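## Task

Take plates M06 and M09 out of plate hotel H1 and drop them into the waste bin WASTE, which has to be standing upright afterwards. All remaining plates must be back in their original slots, resting there without the robot's help. Finish with the gripper open and the arm moved away.

## Robot and tools

ROBOT. There is a single arm: a four-axis plate mover (SCARA style) with joints lift, shoulder, elbow and wrist yaw, and a two-finger gripper that always stays level and cannot tilt. The commanded point, end_effector_position, sits midway between the two rubber pads, roughly 2 to 3 cm behind the fingertips. The fingers point along the gripper's +x axis and open and close along its y axis. The elbow must not come within 0.4 rad of 0, or the arm may fold up and fault.

FRAMES. The scene frame has its origin on the table top directly under the arm's base. +z is up, and +y is to the left when you face along +x. Positions in results are in metres in this frame, and the printed hand position gets less accurate at long reach. All motion offsets, however, are given in the gripper's own axes.

STATIONS. H1 holds 6 slots, numbered from slot 1 at the bottom, and each plate's ID is on a label at its front. A plate counts as home when it lies flat on its shelf's two prongs, short end facing front, behind both front pins and between the side pins. Nest RG, in front of H1, can be used to set a plate down. WASTE is loose on the table. A plate can be lowered to its rim and released to fall in, but it cannot be taken out again.

execute_actions. The argument actions is a list holding at most one entry. An empty list only reports the current state. An entry {"rows": [[...], ...], "steps": n} runs one action of up to 15 control steps, each 1/30 s long (default 15). Each row is used for one step, and the last row repeats if there are fewer rows than steps. An entry {"steps": n} with no rows is a wait of up to 300 steps, counted from the previous result. The optional pictures flag (true/false) chooses whether camera images come back. A refused call sends the robot nothing.

ROW FORMAT. A row is 5 numbers, each in [-1, 1], in this order: dx, dy, dz, rz, opening. The first four are an offset, not a pose. They are measured in the gripper's axes from the gripper pose in the latest result that shows it. If no result has shown it yet in this scene, or for a second call in the same reply, they are measured from where the robot is when the action begins. Every row uses that same base, not the row before it. A value of 1.0 equals 0.6 m for dx, dy and dz, and 180 degrees for rz. A positive rz turns the gripper from +x toward +y. The opening is absolute: +1 is fully open (0.140 m) and -1 is closed, where a gap of 0.066 m still remains. Going from fully open to closed takes at least about 0.6 s. An all-zero row is not a pause: it drives the hand back to its base pose. On each step the target is clipped to within 70 mm and 16 degrees of the measured pose, so a distant target may need several actions. Check the pose in each result.

move. Arguments: target (one row, same 5 numbers and offset rules as above) and speed (m/s, 0.002 to 0.5, default 0.25; turning is capped at twice that value in rad/s). It drives a straight path lasting 0.5 to 10 s and sends the opening at the start. It does not slow down for obstacles, and the real hand can lag, stray or overshoot the speed, especially with the arm near full stretch. The result adds a move: line. done means it came to rest near the target. Other endings include off_target, moving, held (the last step was blocked) and fault. limits=paced means the pose was clipped. limits=held means some steps were blocked, after which the arm may suddenly move fast. The distance from the target is also reported.

wait. Argument seconds, 0 to 10. It sends nothing new while the scene runs.

zoom_image. Arguments: camera (cam_head_left, cam_head_right, cam_high, cam_low or cam_wrist) and region [x0, y0, x1, y1] in pixels of that camera's last full image, with (0, 0) at the top-left corner and a size of at most 504 by 504. Normal images come from cam_head_left (672x504), cam_head_right (672x504) and cam_wrist (504x504, fisheye).

finished_scene. Argument scene: the number of the current scene. This cannot be undone. Its result reports success and gives the next task.

RESULT LINES. The state line gives end_effector_position and end_effector_quat_wxyz. Joint positions lists lift (m, 0 to 0.55), shoulder (-2 to 2 rad), elbow (-2.8 to 2.8 rad), wrist yaw (about ±12.566 rad), then the pad gap in m. grip_measured is the finger opening on the command scale. Hand target is the pose the controller is currently heading for. A "pose unreachable" line means a clearance check changed or blocked a command, and HELD marks steps where a row was partly or fully withheld. MOTOR HOT appears from 85 °C. At 100 °C the brakes engage until the motors cool, reported as OVER-TEMPERATURE FAULT. If contact torque reaches a joint's load limit (lift 54.6 N, shoulder 8.19 N m, elbow 4.09 N m, wrist yaw 1.36 N m, including the held load), the arm stops for 10 s and the rest of the call is skipped.

GRIPPING. To hold a plate securely, command an opening about 0.04 below grip_measured; a smaller margin gives a lighter grip. Each pad can push about 18 N. Closing fast presses harder and may make the fingers spring open. Readings can be off by about 1 mm, consistently within a scene. Pressing against firm surfaces with repeated small offsets does not add force, but against something that yields it keeps pushing.

CAUTIONS. Avoid dropping, slipping or slamming plates, hitting things hard and pushing hard. Do not tip WASTE over, and never let anything fall off the table, since that ends the scene. Loose objects or a held part may now and then be tugged or pushed. At the end, release the plate and move the arm away.

Each tool is called after "Call:" as a command line: name --argument value for each argument, lists and objects as JSON in quotes; but a table of rows of numbers goes row by row, as --pt "numbers of a row", without its own name.

## Session

Call:
execute_actions --actions '[]'

Scene clock: 0.00 s of 9600.00 s.
end_effector_position=(+0.3510, -0.3894, +0.4885) grip_measured=+0.98 end_effector_quat_wxyz=(+0.923, +0.000, +0.000, +0.384)
Joint positions: [ 0.483 -1.125  2.513 -0.6    0.139]
Hand target: +0.351, -0.389, +0.488; +0.923, +0.000, +0.000, +0.384

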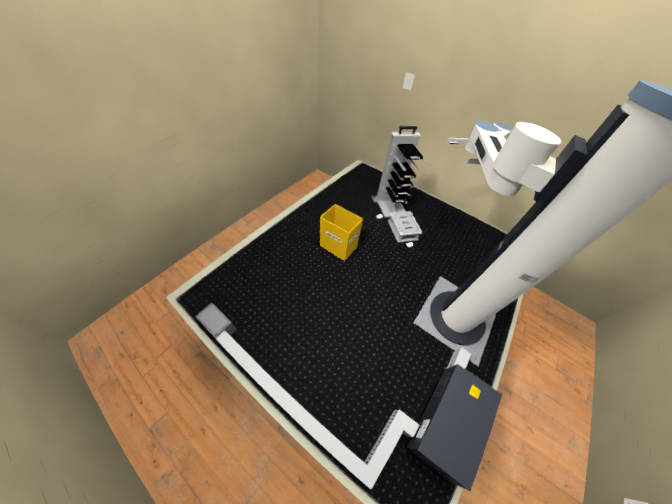

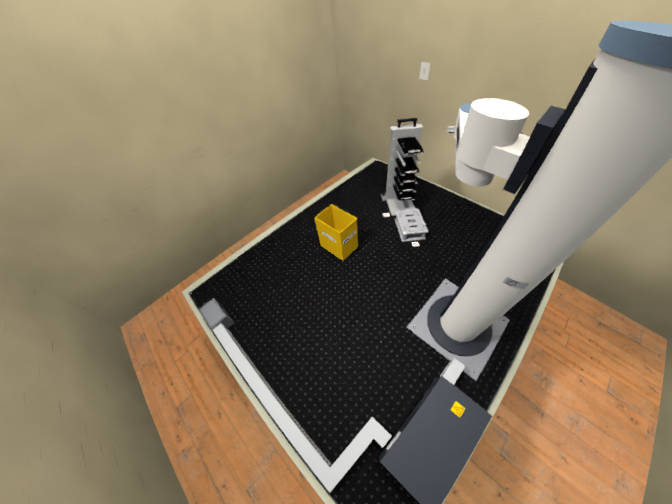

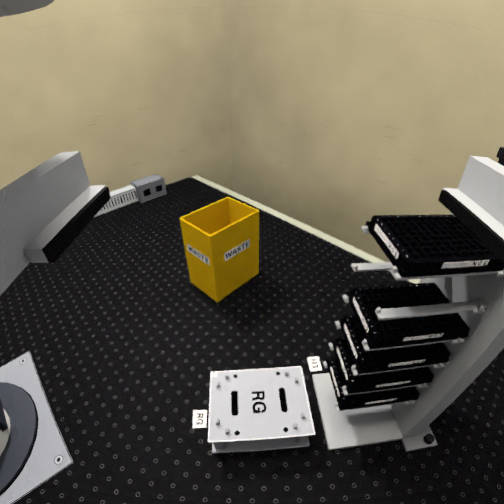

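Call:
zoom_image --camera "cam_wrist" --region '[252, 150, 504, 460]'

Call:
zoom_image --camera "cam_head_left" --region '[300, 110, 480, 270]'

Region (252, 150, 504, 460) of cam_wrist's 504x504 image, scaled by 1.626, with more detail than that image has; it fills the left 410 columns of this view, and the rest is white.

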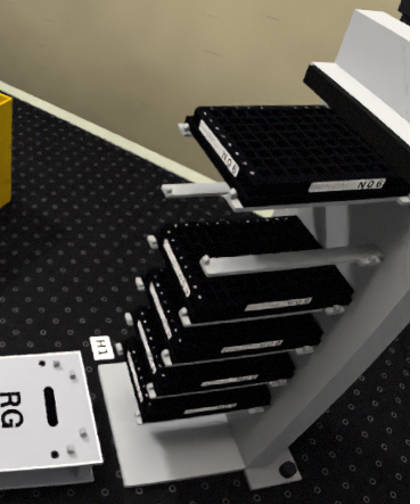

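Region (300, 110, 480, 270) of cam_head_left's 672x504 image, scaled by 2.800, with more detail than that image has.

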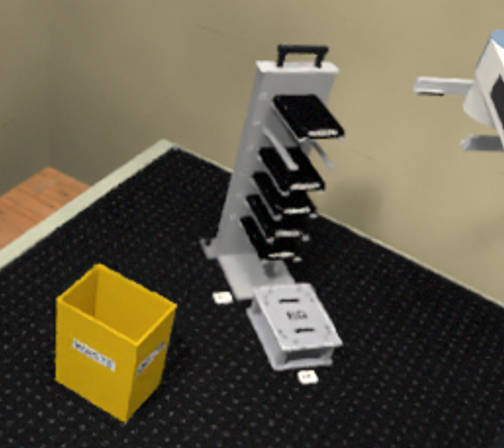

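Call:
move --target '[0.222, 0.1525, -0.15, -0.472, 1]' --speed 0.3

Scene clock: 38.80 s of 9600.00 s.
end_effector_position=(+0.3802, -0.2302, +0.3985) grip_measured=+0.98 end_effector_quat_wxyz=(+0.940, +0.000, +0.000, -0.340)
Joint positions: [ 0.393  0.057  0.654 -1.405  0.139]
Hand target: +0.380, -0.230, +0.398; +0.940, +0.000, +0.000, -0.341
Off the commanded pose: 0.000 m, 0 deg.
After step 90, 32.93 s passed at rest.
move: done

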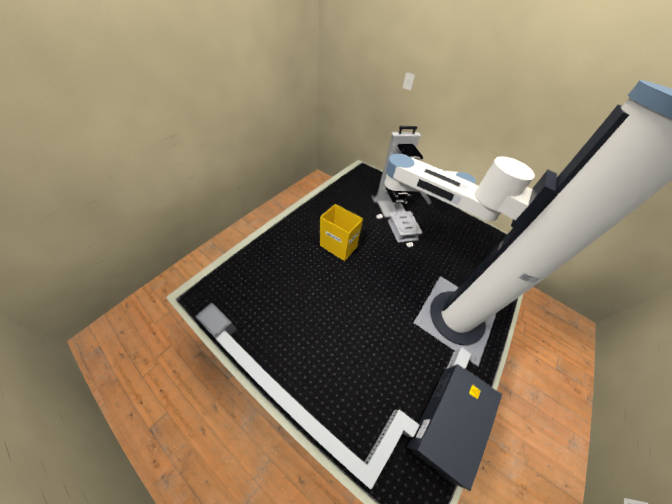

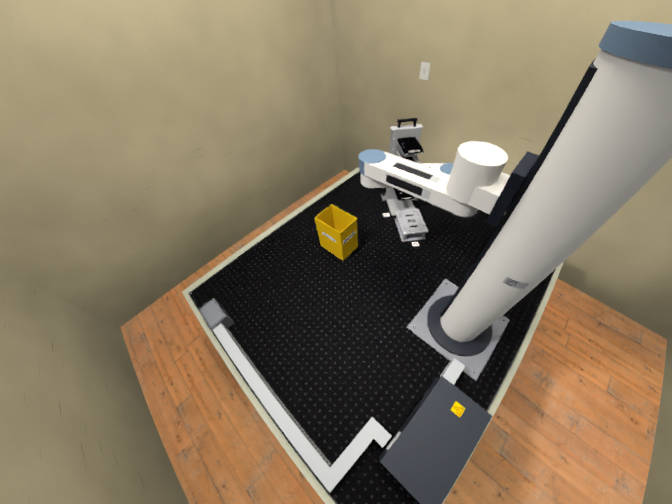

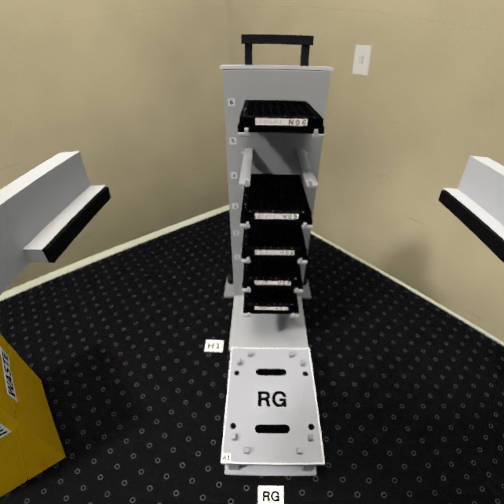

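Call:
zoom_image --camera "cam_wrist" --region '[200, 80, 350, 330]'

Region (200, 80, 350, 330) of cam_wrist's 504x504 image, scaled by 2.016, with more detail than that image has; it fills the left 302 columns of this view, and the rest is white.

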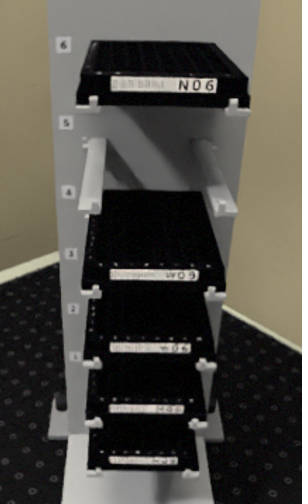

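Call:
move --target '[0.0, -0.025, -0.36, 0, 1]' --speed 0.3

Call:
zoom_image --camera "cam_wrist" --region '[170, 0, 370, 300]'

Scene clock: 48.33 s of 9600.00 s.
end_effector_position=(+0.3705, -0.2417, +0.1824) grip_measured=+0.98 end_effector_quat_wxyz=(+0.940, +0.000, +0.000, -0.341)
Joint positions: [ 0.177 -0.028  0.673 -1.34   0.139]
Hand target: +0.371, -0.242, +0.182; +0.940, +0.000, +0.000, -0.340
Off the commanded pose: 0.000 m, 0 deg.
After step 90, 5.33 s passed at rest.
move: done

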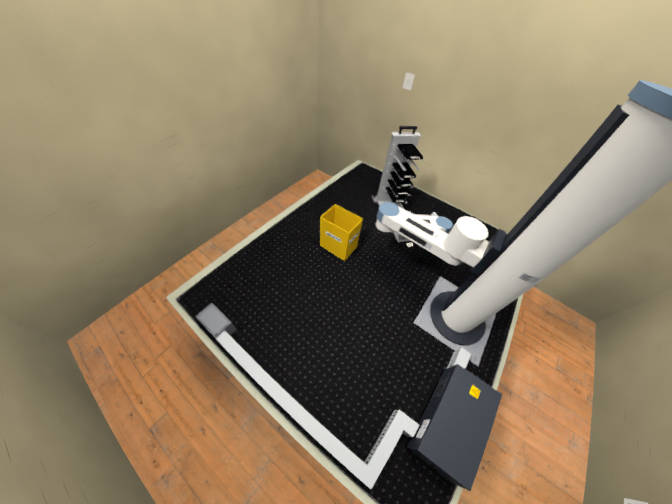

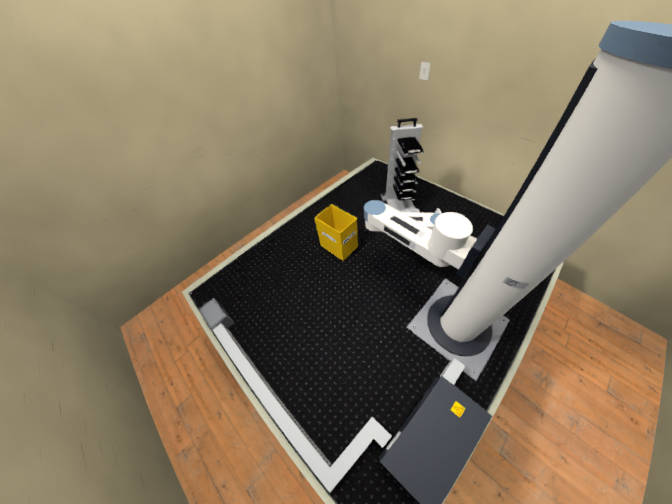

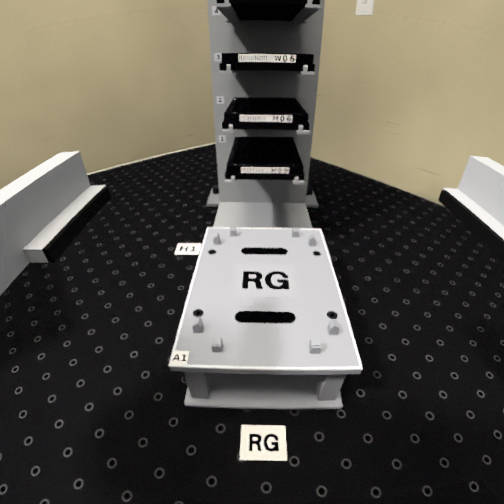

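Region (170, 0, 370, 300) of cam_wrist's 504x504 image, scaled by 1.680, with more detail than that image has.

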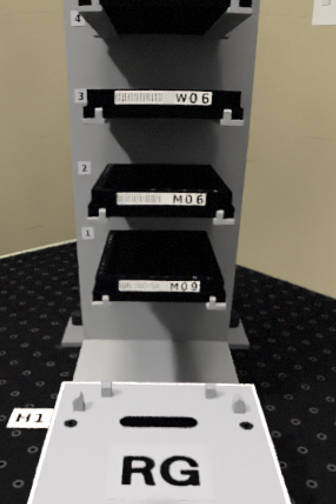

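Call:
move --target '[0.25, -0.004, -0.01, 0, 0.5]' --speed 0.25

Scene clock: 88.07 s of 9600.00 s.
end_effector_position=(+0.4842, -0.3397, +0.1764) grip_measured=+0.50 end_effector_quat_wxyz=(+0.940, +0.000, +0.000, -0.340)
Joint positions: [ 0.171 -0.082  1.324 -1.937  0.121]
Hand target: +0.484, -0.340, +0.176; +0.940, +0.000, +0.000, -0.341
Off the commanded pose: 0.000 m, 0 deg.
After step 90, 35.73 s passed at rest.
move: done

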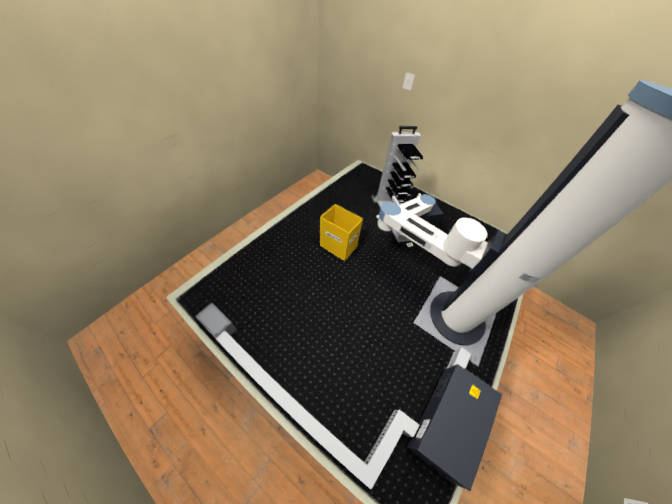

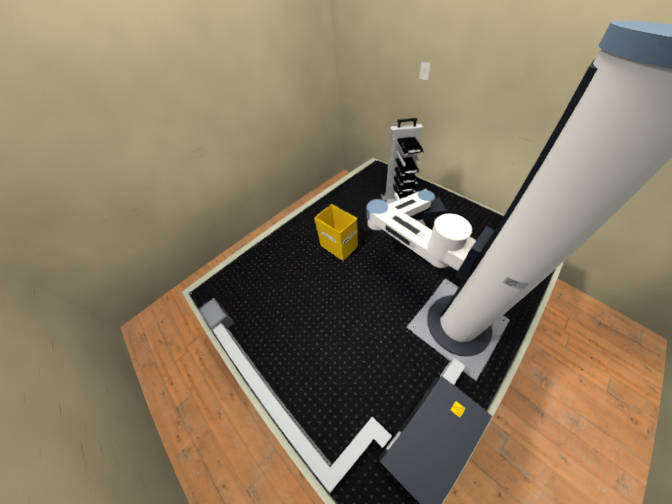

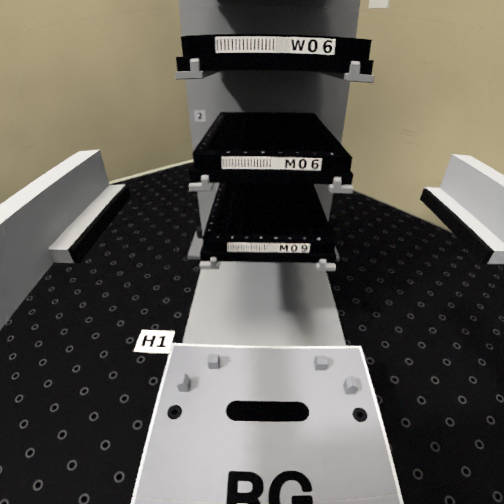

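Call:
zoom_image --camera "cam_wrist" --region '[150, 0, 400, 280]'

Region (150, 0, 400, 280) of cam_wrist's 504x504 image, scaled by 1.800, with more detail than that image has; it fills the left 450 columns of this view, and the rest is white.

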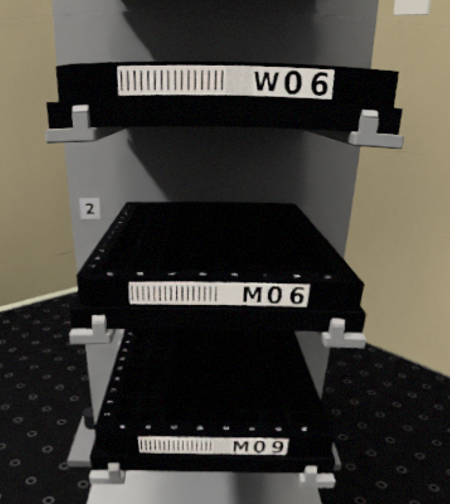

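Call:
move --target '[0.17, -0.001, -0.0125, 0, 0.2]' --speed 0.15

Scene clock: 127.03 s of 9600.00 s.
end_effector_position=(+0.5622, -0.4055, +0.1689) grip_measured=+0.20 end_effector_quat_wxyz=(+0.940, +0.000, +0.000, -0.340)
Joint positions: [ 0.164 -0.276  1.889 -2.307  0.11 ]
Hand target: +0.562, -0.406, +0.169; +0.940, +0.000, +0.000, -0.340
Off the commanded pose: 0.000 m, 0 deg.
After step 90, 34.93 s passed at rest.
move: done

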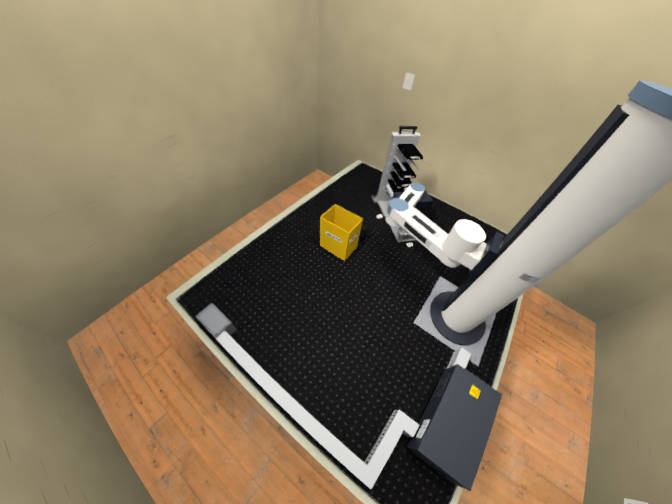

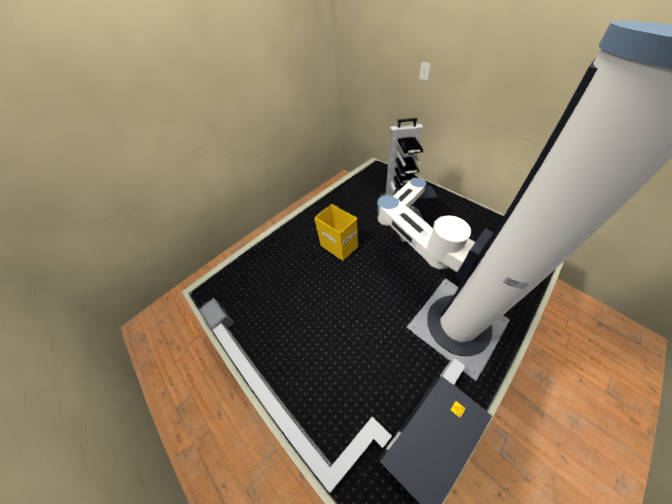

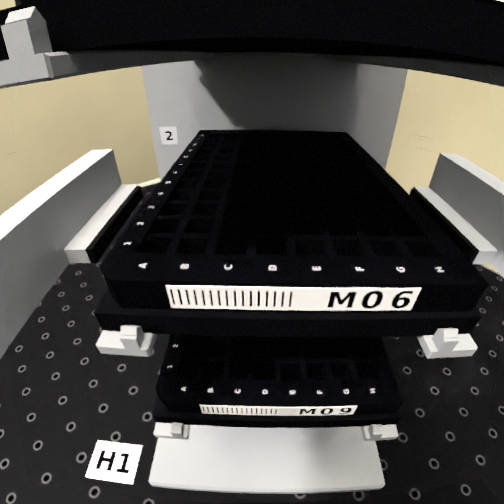

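Call:
zoom_image --camera "cam_wrist" --region '[50, 140, 250, 370]'

Call:
zoom_image --camera "cam_wrist" --region '[304, 140, 504, 370]'

Region (50, 140, 250, 370) of cam_wrist's 504x504 image, scaled by 2.191, with more detail than that image has; it fills the left 438 columns of this view, and the rest is white.

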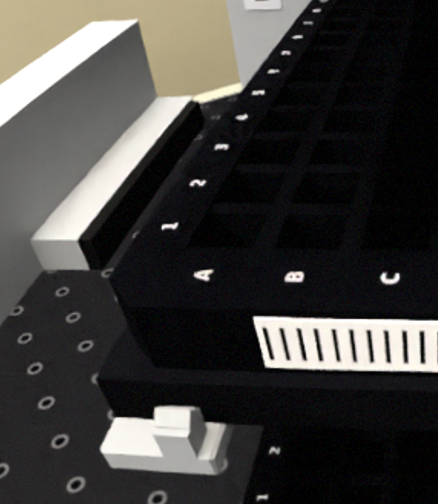

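Region (304, 140, 504, 370) of cam_wrist's 504x504 image, scaled by 2.191, with more detail than that image has; it fills the left 438 columns of this view, and the rest is white.

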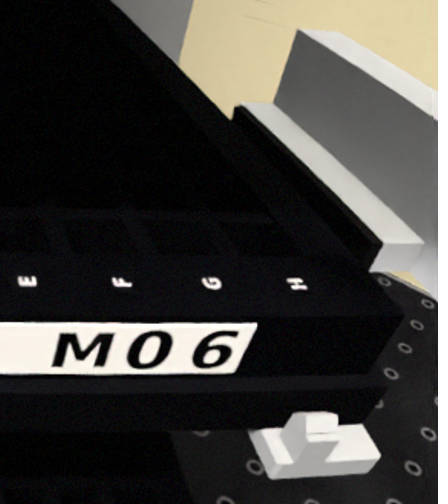

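Call:
move --target '[0, 0, -0.0015, 0, -0.52]' --speed 0.05

Scene clock: 158.63 s of 9600.00 s.
end_effector_position=(+0.5622, -0.4056, +0.1684) grip_measured=-0.50 end_effector_quat_wxyz=(+0.940, +0.000, +0.000, -0.340)
Joint positions: [ 0.163 -0.276  1.889 -2.308  0.085]
Hand target: +0.562, -0.406, +0.168; +0.940, +0.000, +0.000, -0.340
Off the commanded pose: 0.000 m, 0 deg.
After step 90, 27.90 s passed at rest.
move: done

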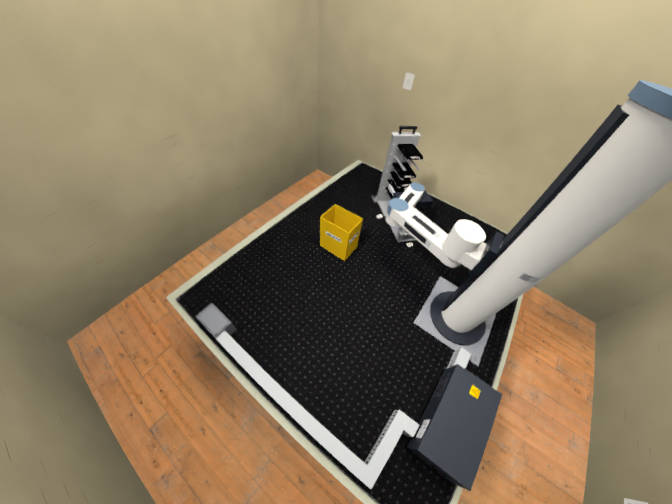

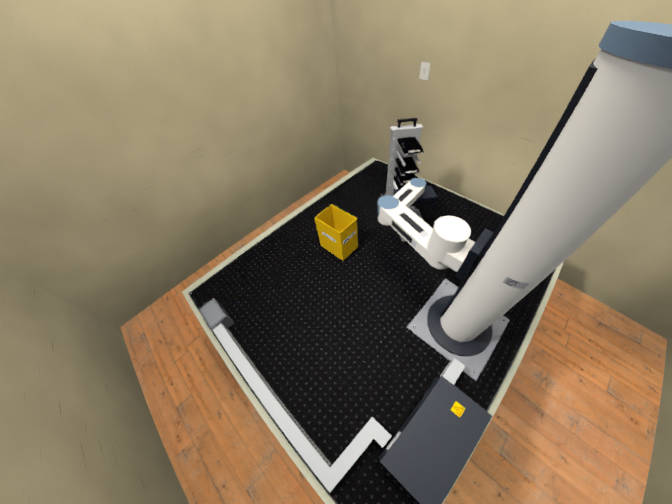

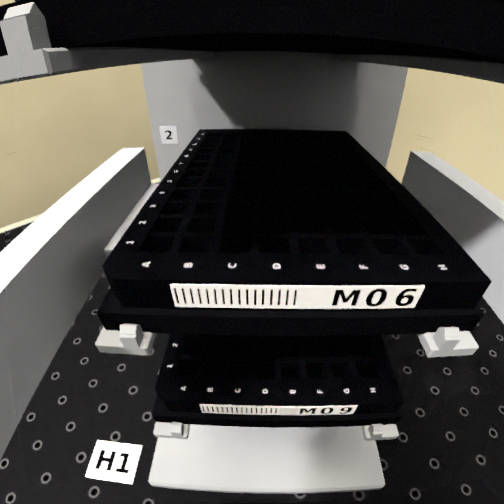

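Gripped at -0.50. Tighten and lift 12 mm.

Call:
move --target '[0, 0, 0.02, 0, -0.55]' --speed 0.03

Scene clock: 163.97 s of 9600.00 s.
end_effector_position=(+0.5622, -0.4056, +0.1805) grip_measured=-0.50 end_effector_quat_wxyz=(+0.940, +0.000, +0.000, -0.340)
Joint positions: [ 0.175 -0.276  1.889 -2.308  0.085]
Hand target: +0.562, -0.406, +0.180; +0.940, +0.000, +0.000, -0.340
Off the commanded pose: 0.000 m, 0 deg.
After step 90, 1.63 s passed at rest.
move: done

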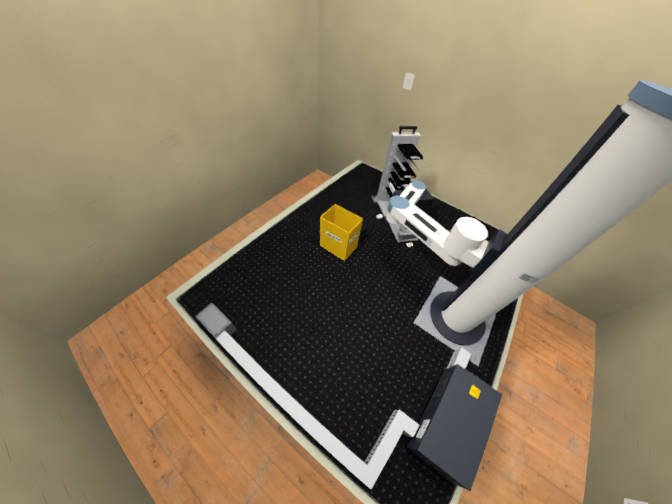

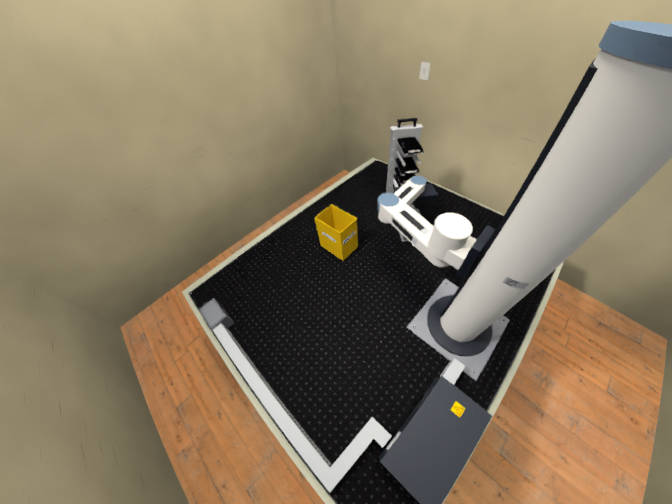

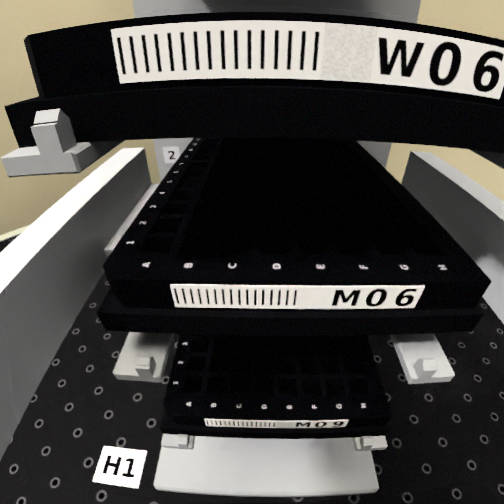

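Call:
move --target '[-0.27, 0, 0, 0, -0.55]' --speed 0.15

Scene clock: 168.37 s of 9600.00 s.
end_effector_position=(+0.4376, -0.3018, +0.1804) grip_measured=-0.50 end_effector_quat_wxyz=(+0.940, +0.000, +0.000, -0.341)
Joint positions: [ 0.175 -0.026  1.049 -1.719  0.085]
Hand target: +0.438, -0.302, +0.180; +0.940, +0.000, +0.000, -0.340
Off the commanded pose: 0.000 m, 0 deg.
move: done

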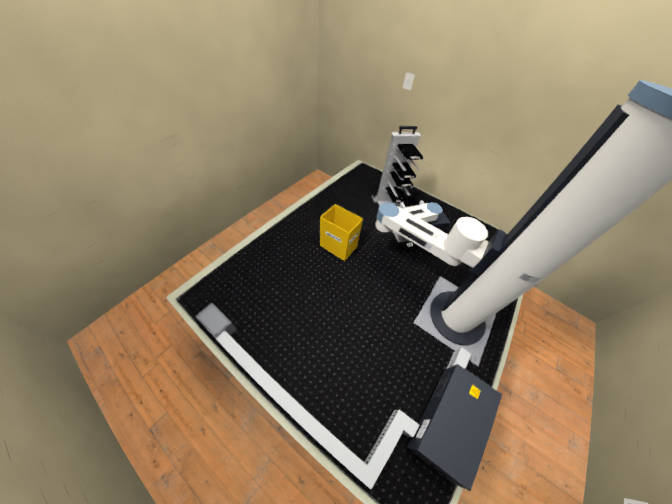

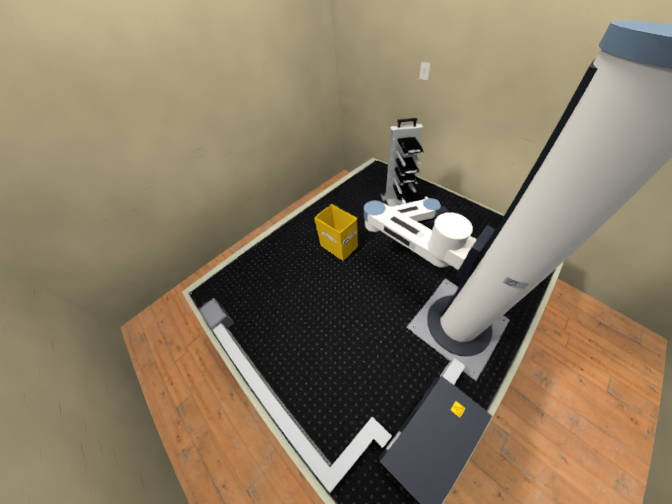

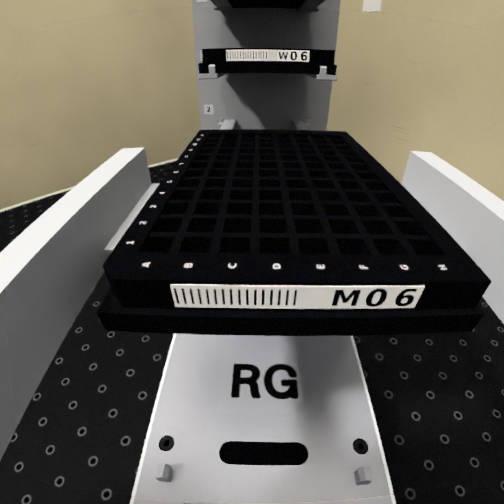

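Call:
move --target '[-0.1567, 0.611, 0.28, 0.233, -0.55]' --speed 0.3

Scene clock: 202.83 s of 9600.00 s.
end_effector_position=(+0.6002, +0.0399, +0.3484) grip_measured=-0.50 end_effector_quat_wxyz=(+1.000, +0.000, +0.000, +0.019)
Joint positions: [ 0.343  0.994  1.162 -2.119  0.085]
Hand target: +0.600, +0.040, +0.348; +1.000, +0.000, +0.000, +0.018
Off the commanded pose: 0.000 m, 0 deg.
After step 90, 29.70 s passed at rest.
move: done

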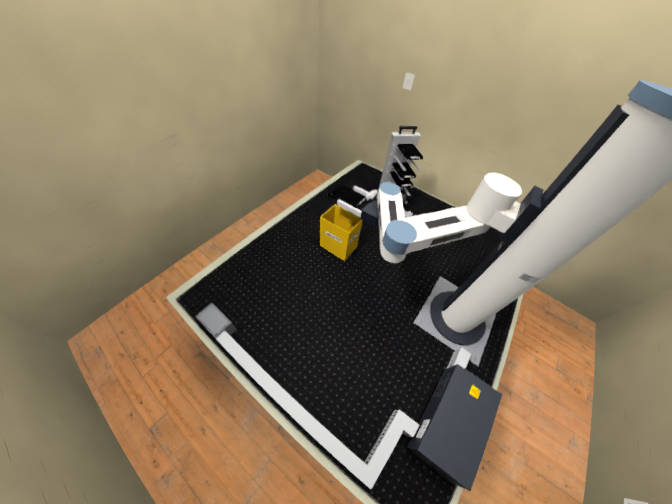

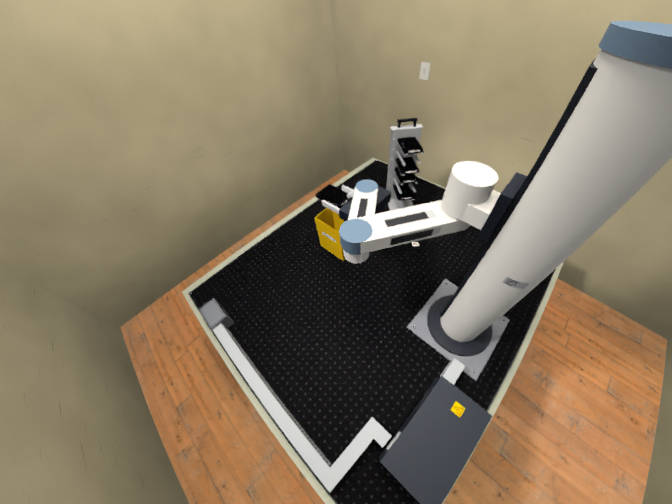

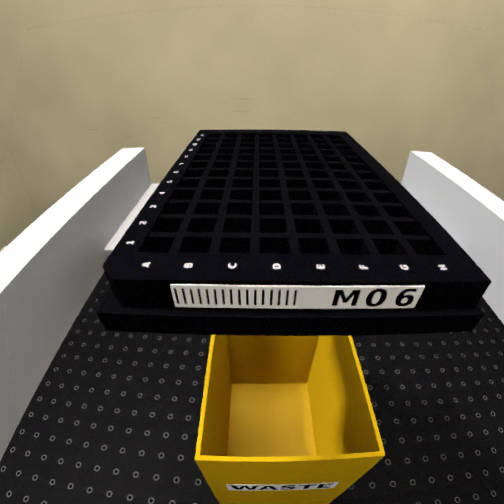

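Call:
move --target '[0.05, -0.024, -0.222, 0, -0.55]' --speed 0.2

Scene clock: 221.63 s of 9600.00 s.
end_effector_position=(+0.6307, +0.0266, +0.2152) grip_measured=-0.50 end_effector_quat_wxyz=(+1.000, +0.000, +0.000, +0.019)
Joint positions: [ 0.21   0.887  1.301 -2.15   0.085]
Hand target: +0.631, +0.027, +0.215; +1.000, +0.000, +0.000, +0.019
Off the commanded pose: 0.000 m, 0 deg.
After step 90, 14.77 s passed at rest.
move: done

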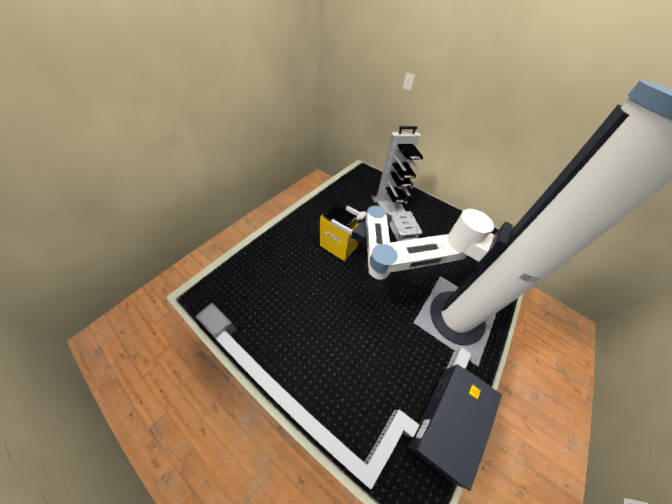

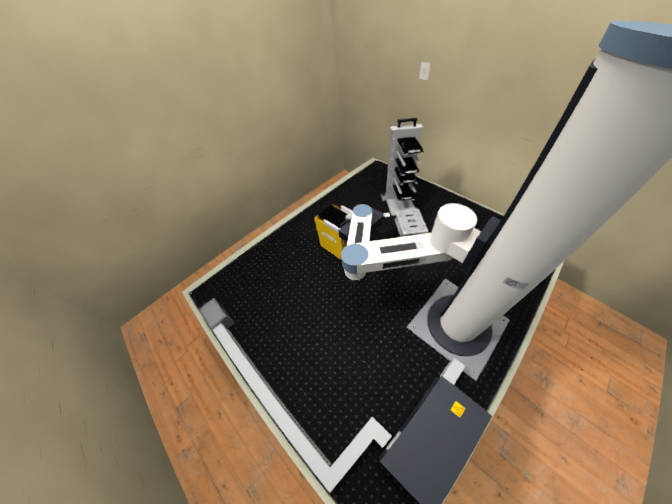

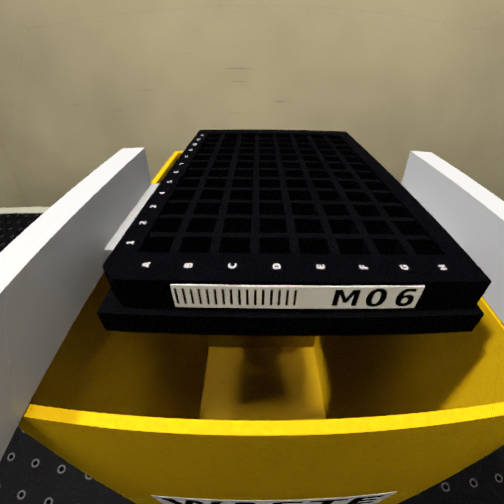

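Call:
move --target '[0, 0.003, -0.012, 0, -0.55]' --speed 0.05

Call:
move --target '[0, 0, 0, 0, 0.2]'

Scene clock: 242.53 s of 9600.00 s.
end_effector_position=(+0.6307, +0.0267, +0.2148) grip_measured=-0.50 end_effector_quat_wxyz=(+1.000, +0.000, +0.000, +0.019)
Joint positions: [ 0.21   0.888  1.301 -2.151  0.085]
Hand target: +0.631, +0.027, +0.214; +1.000, +0.000, +0.000, +0.019
Off the commanded pose: 0.007 m, 0 deg.
TORQUE FAULT: the external load on joint 1 (lift) reached its load limit, and the arm stopped for 10 seconds. The arm's remaining commands of this call were not run. The arm holds where it stopped, with its grip as last carried out, and accepts commands again: back off and push less far. The arm stops again, at the same cost, whenever a joint's load reaches its limit.
After step 90, 7.67 s passed at rest.
move: fault

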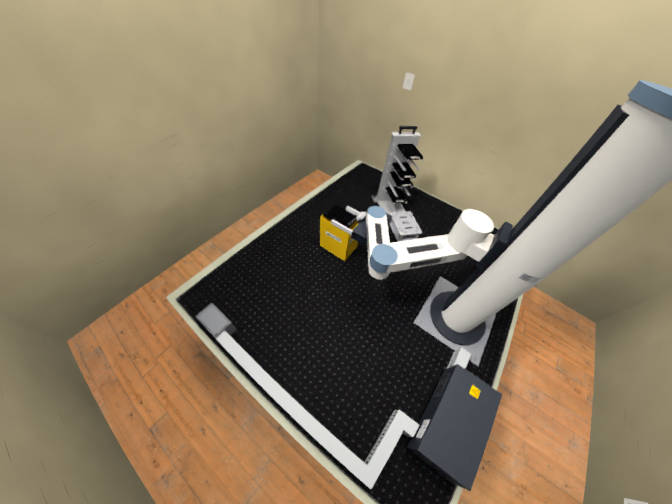

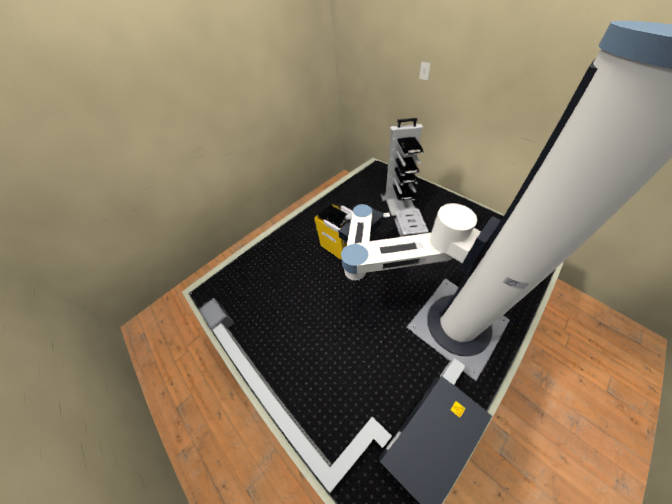

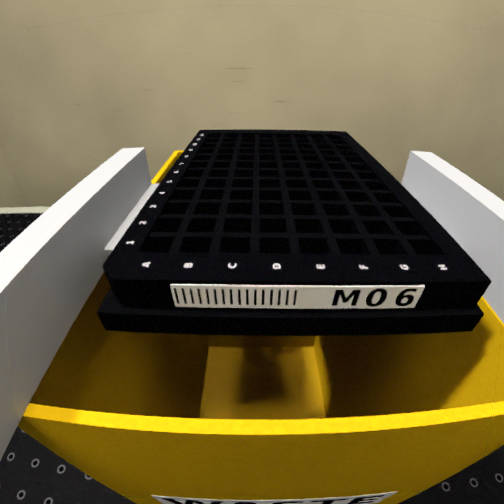

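not run: a fault stop came before this call.

Call:
zoom_image --camera "cam_wrist" --region '[100, 110, 260, 230]'

Call:
zoom_image --camera "cam_head_left" --region '[300, 190, 400, 270]'

Region (100, 110, 260, 230) of cam_wrist's 504x504 image, scaled by 3.150, with more detail than that image has; it fills the top 378 rows of this view, and the rest is white.

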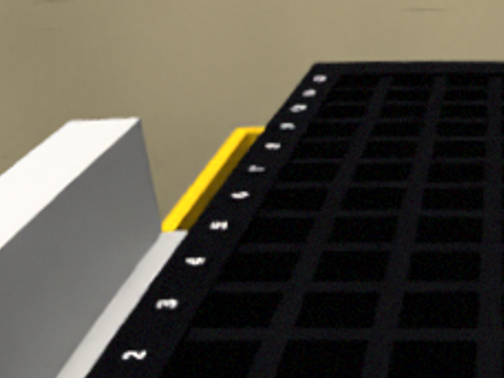

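Region (300, 190, 400, 270) of cam_head_left's 672x504 image, scaled by 5.040, with more detail than that image has; it fills the top 403 rows of this view, and the rest is white.

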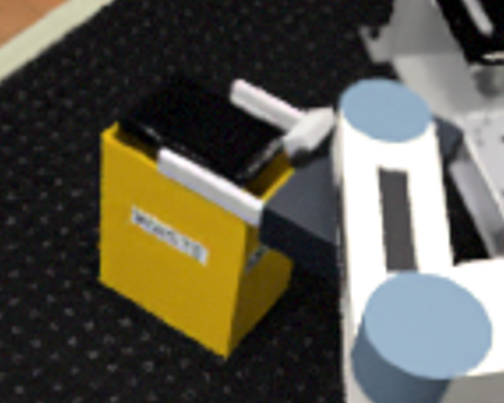

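Call:
move --target '[-0.014, 0, 0.006, 0, -0.55]' --speed 0.04

Call:
move --target '[0, 0, 0, 0, 0.2]'

Scene clock: 264.00 s of 9600.00 s.
end_effector_position=(+0.6223, +0.0263, +0.2184) grip_measured=-0.50 end_effector_quat_wxyz=(+1.000, +0.000, +0.000, +0.018)
Joint positions: [ 0.213  0.904  1.26  -2.128  0.085]
Hand target: +0.622, +0.026, +0.218; +1.000, +0.000, +0.000, +0.019
Off the commanded pose: 0.000 m, 0 deg.
After step 90, 17.77 s passed at rest.
move: done

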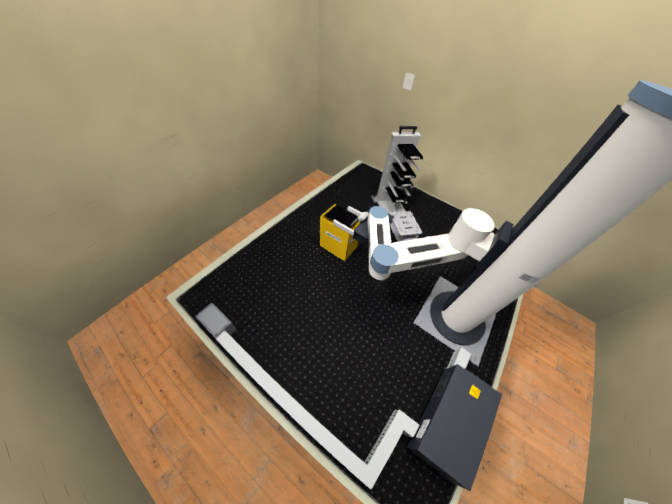

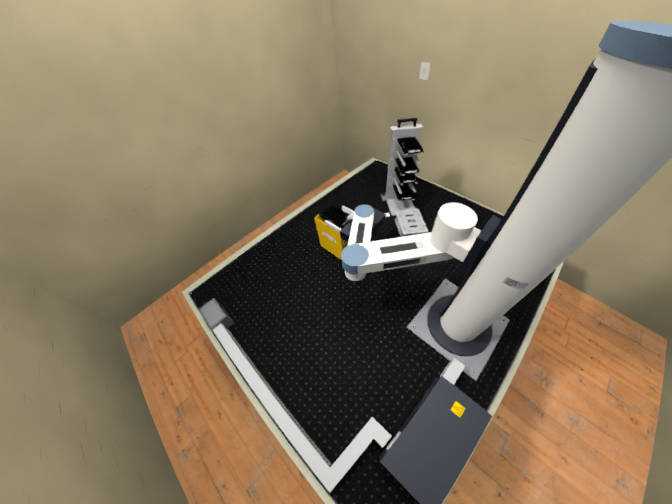

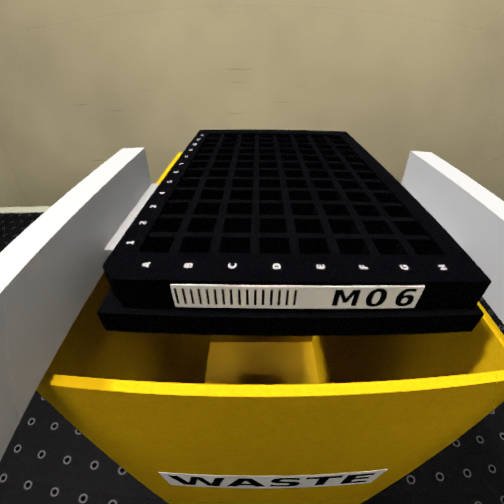

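Scene clock: 264.50 s of 9600.00 s.
end_effector_position=(+0.6223, +0.0263, +0.2184) grip_measured=+0.20 end_effector_quat_wxyz=(+1.000, +0.000, +0.000, +0.018)
Joint positions: [ 0.213  0.904  1.26  -2.128  0.11 ]
Hand target: +0.622, +0.026, +0.218; +1.000, +0.000, +0.000, +0.018
Off the commanded pose: 0.000 m, 0 deg.
move: done

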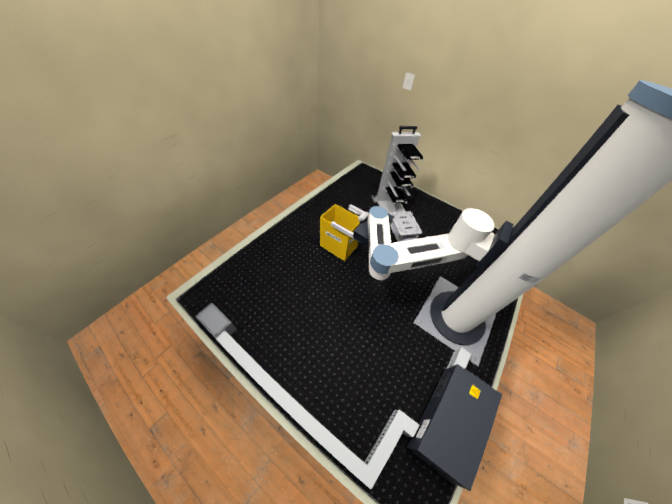

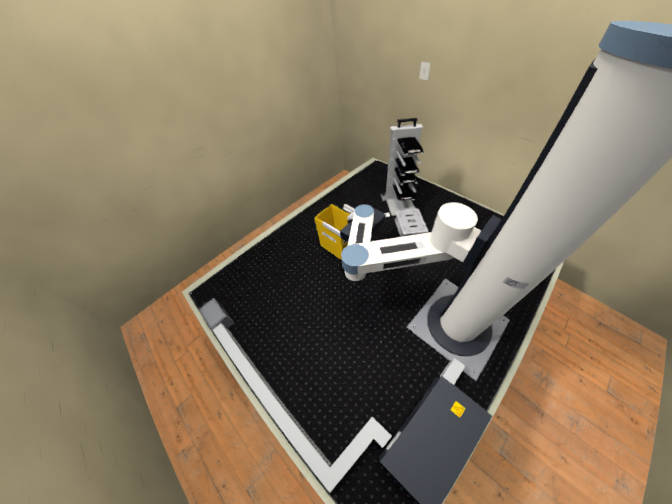

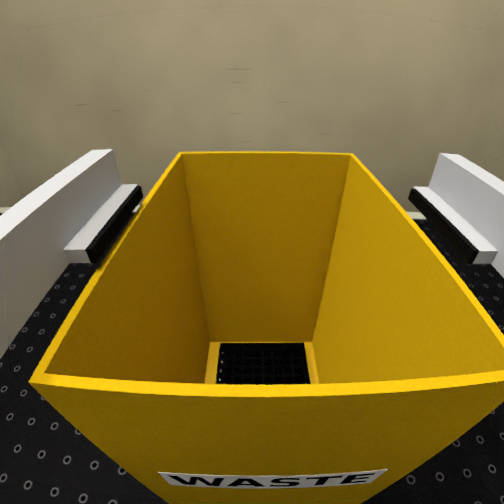

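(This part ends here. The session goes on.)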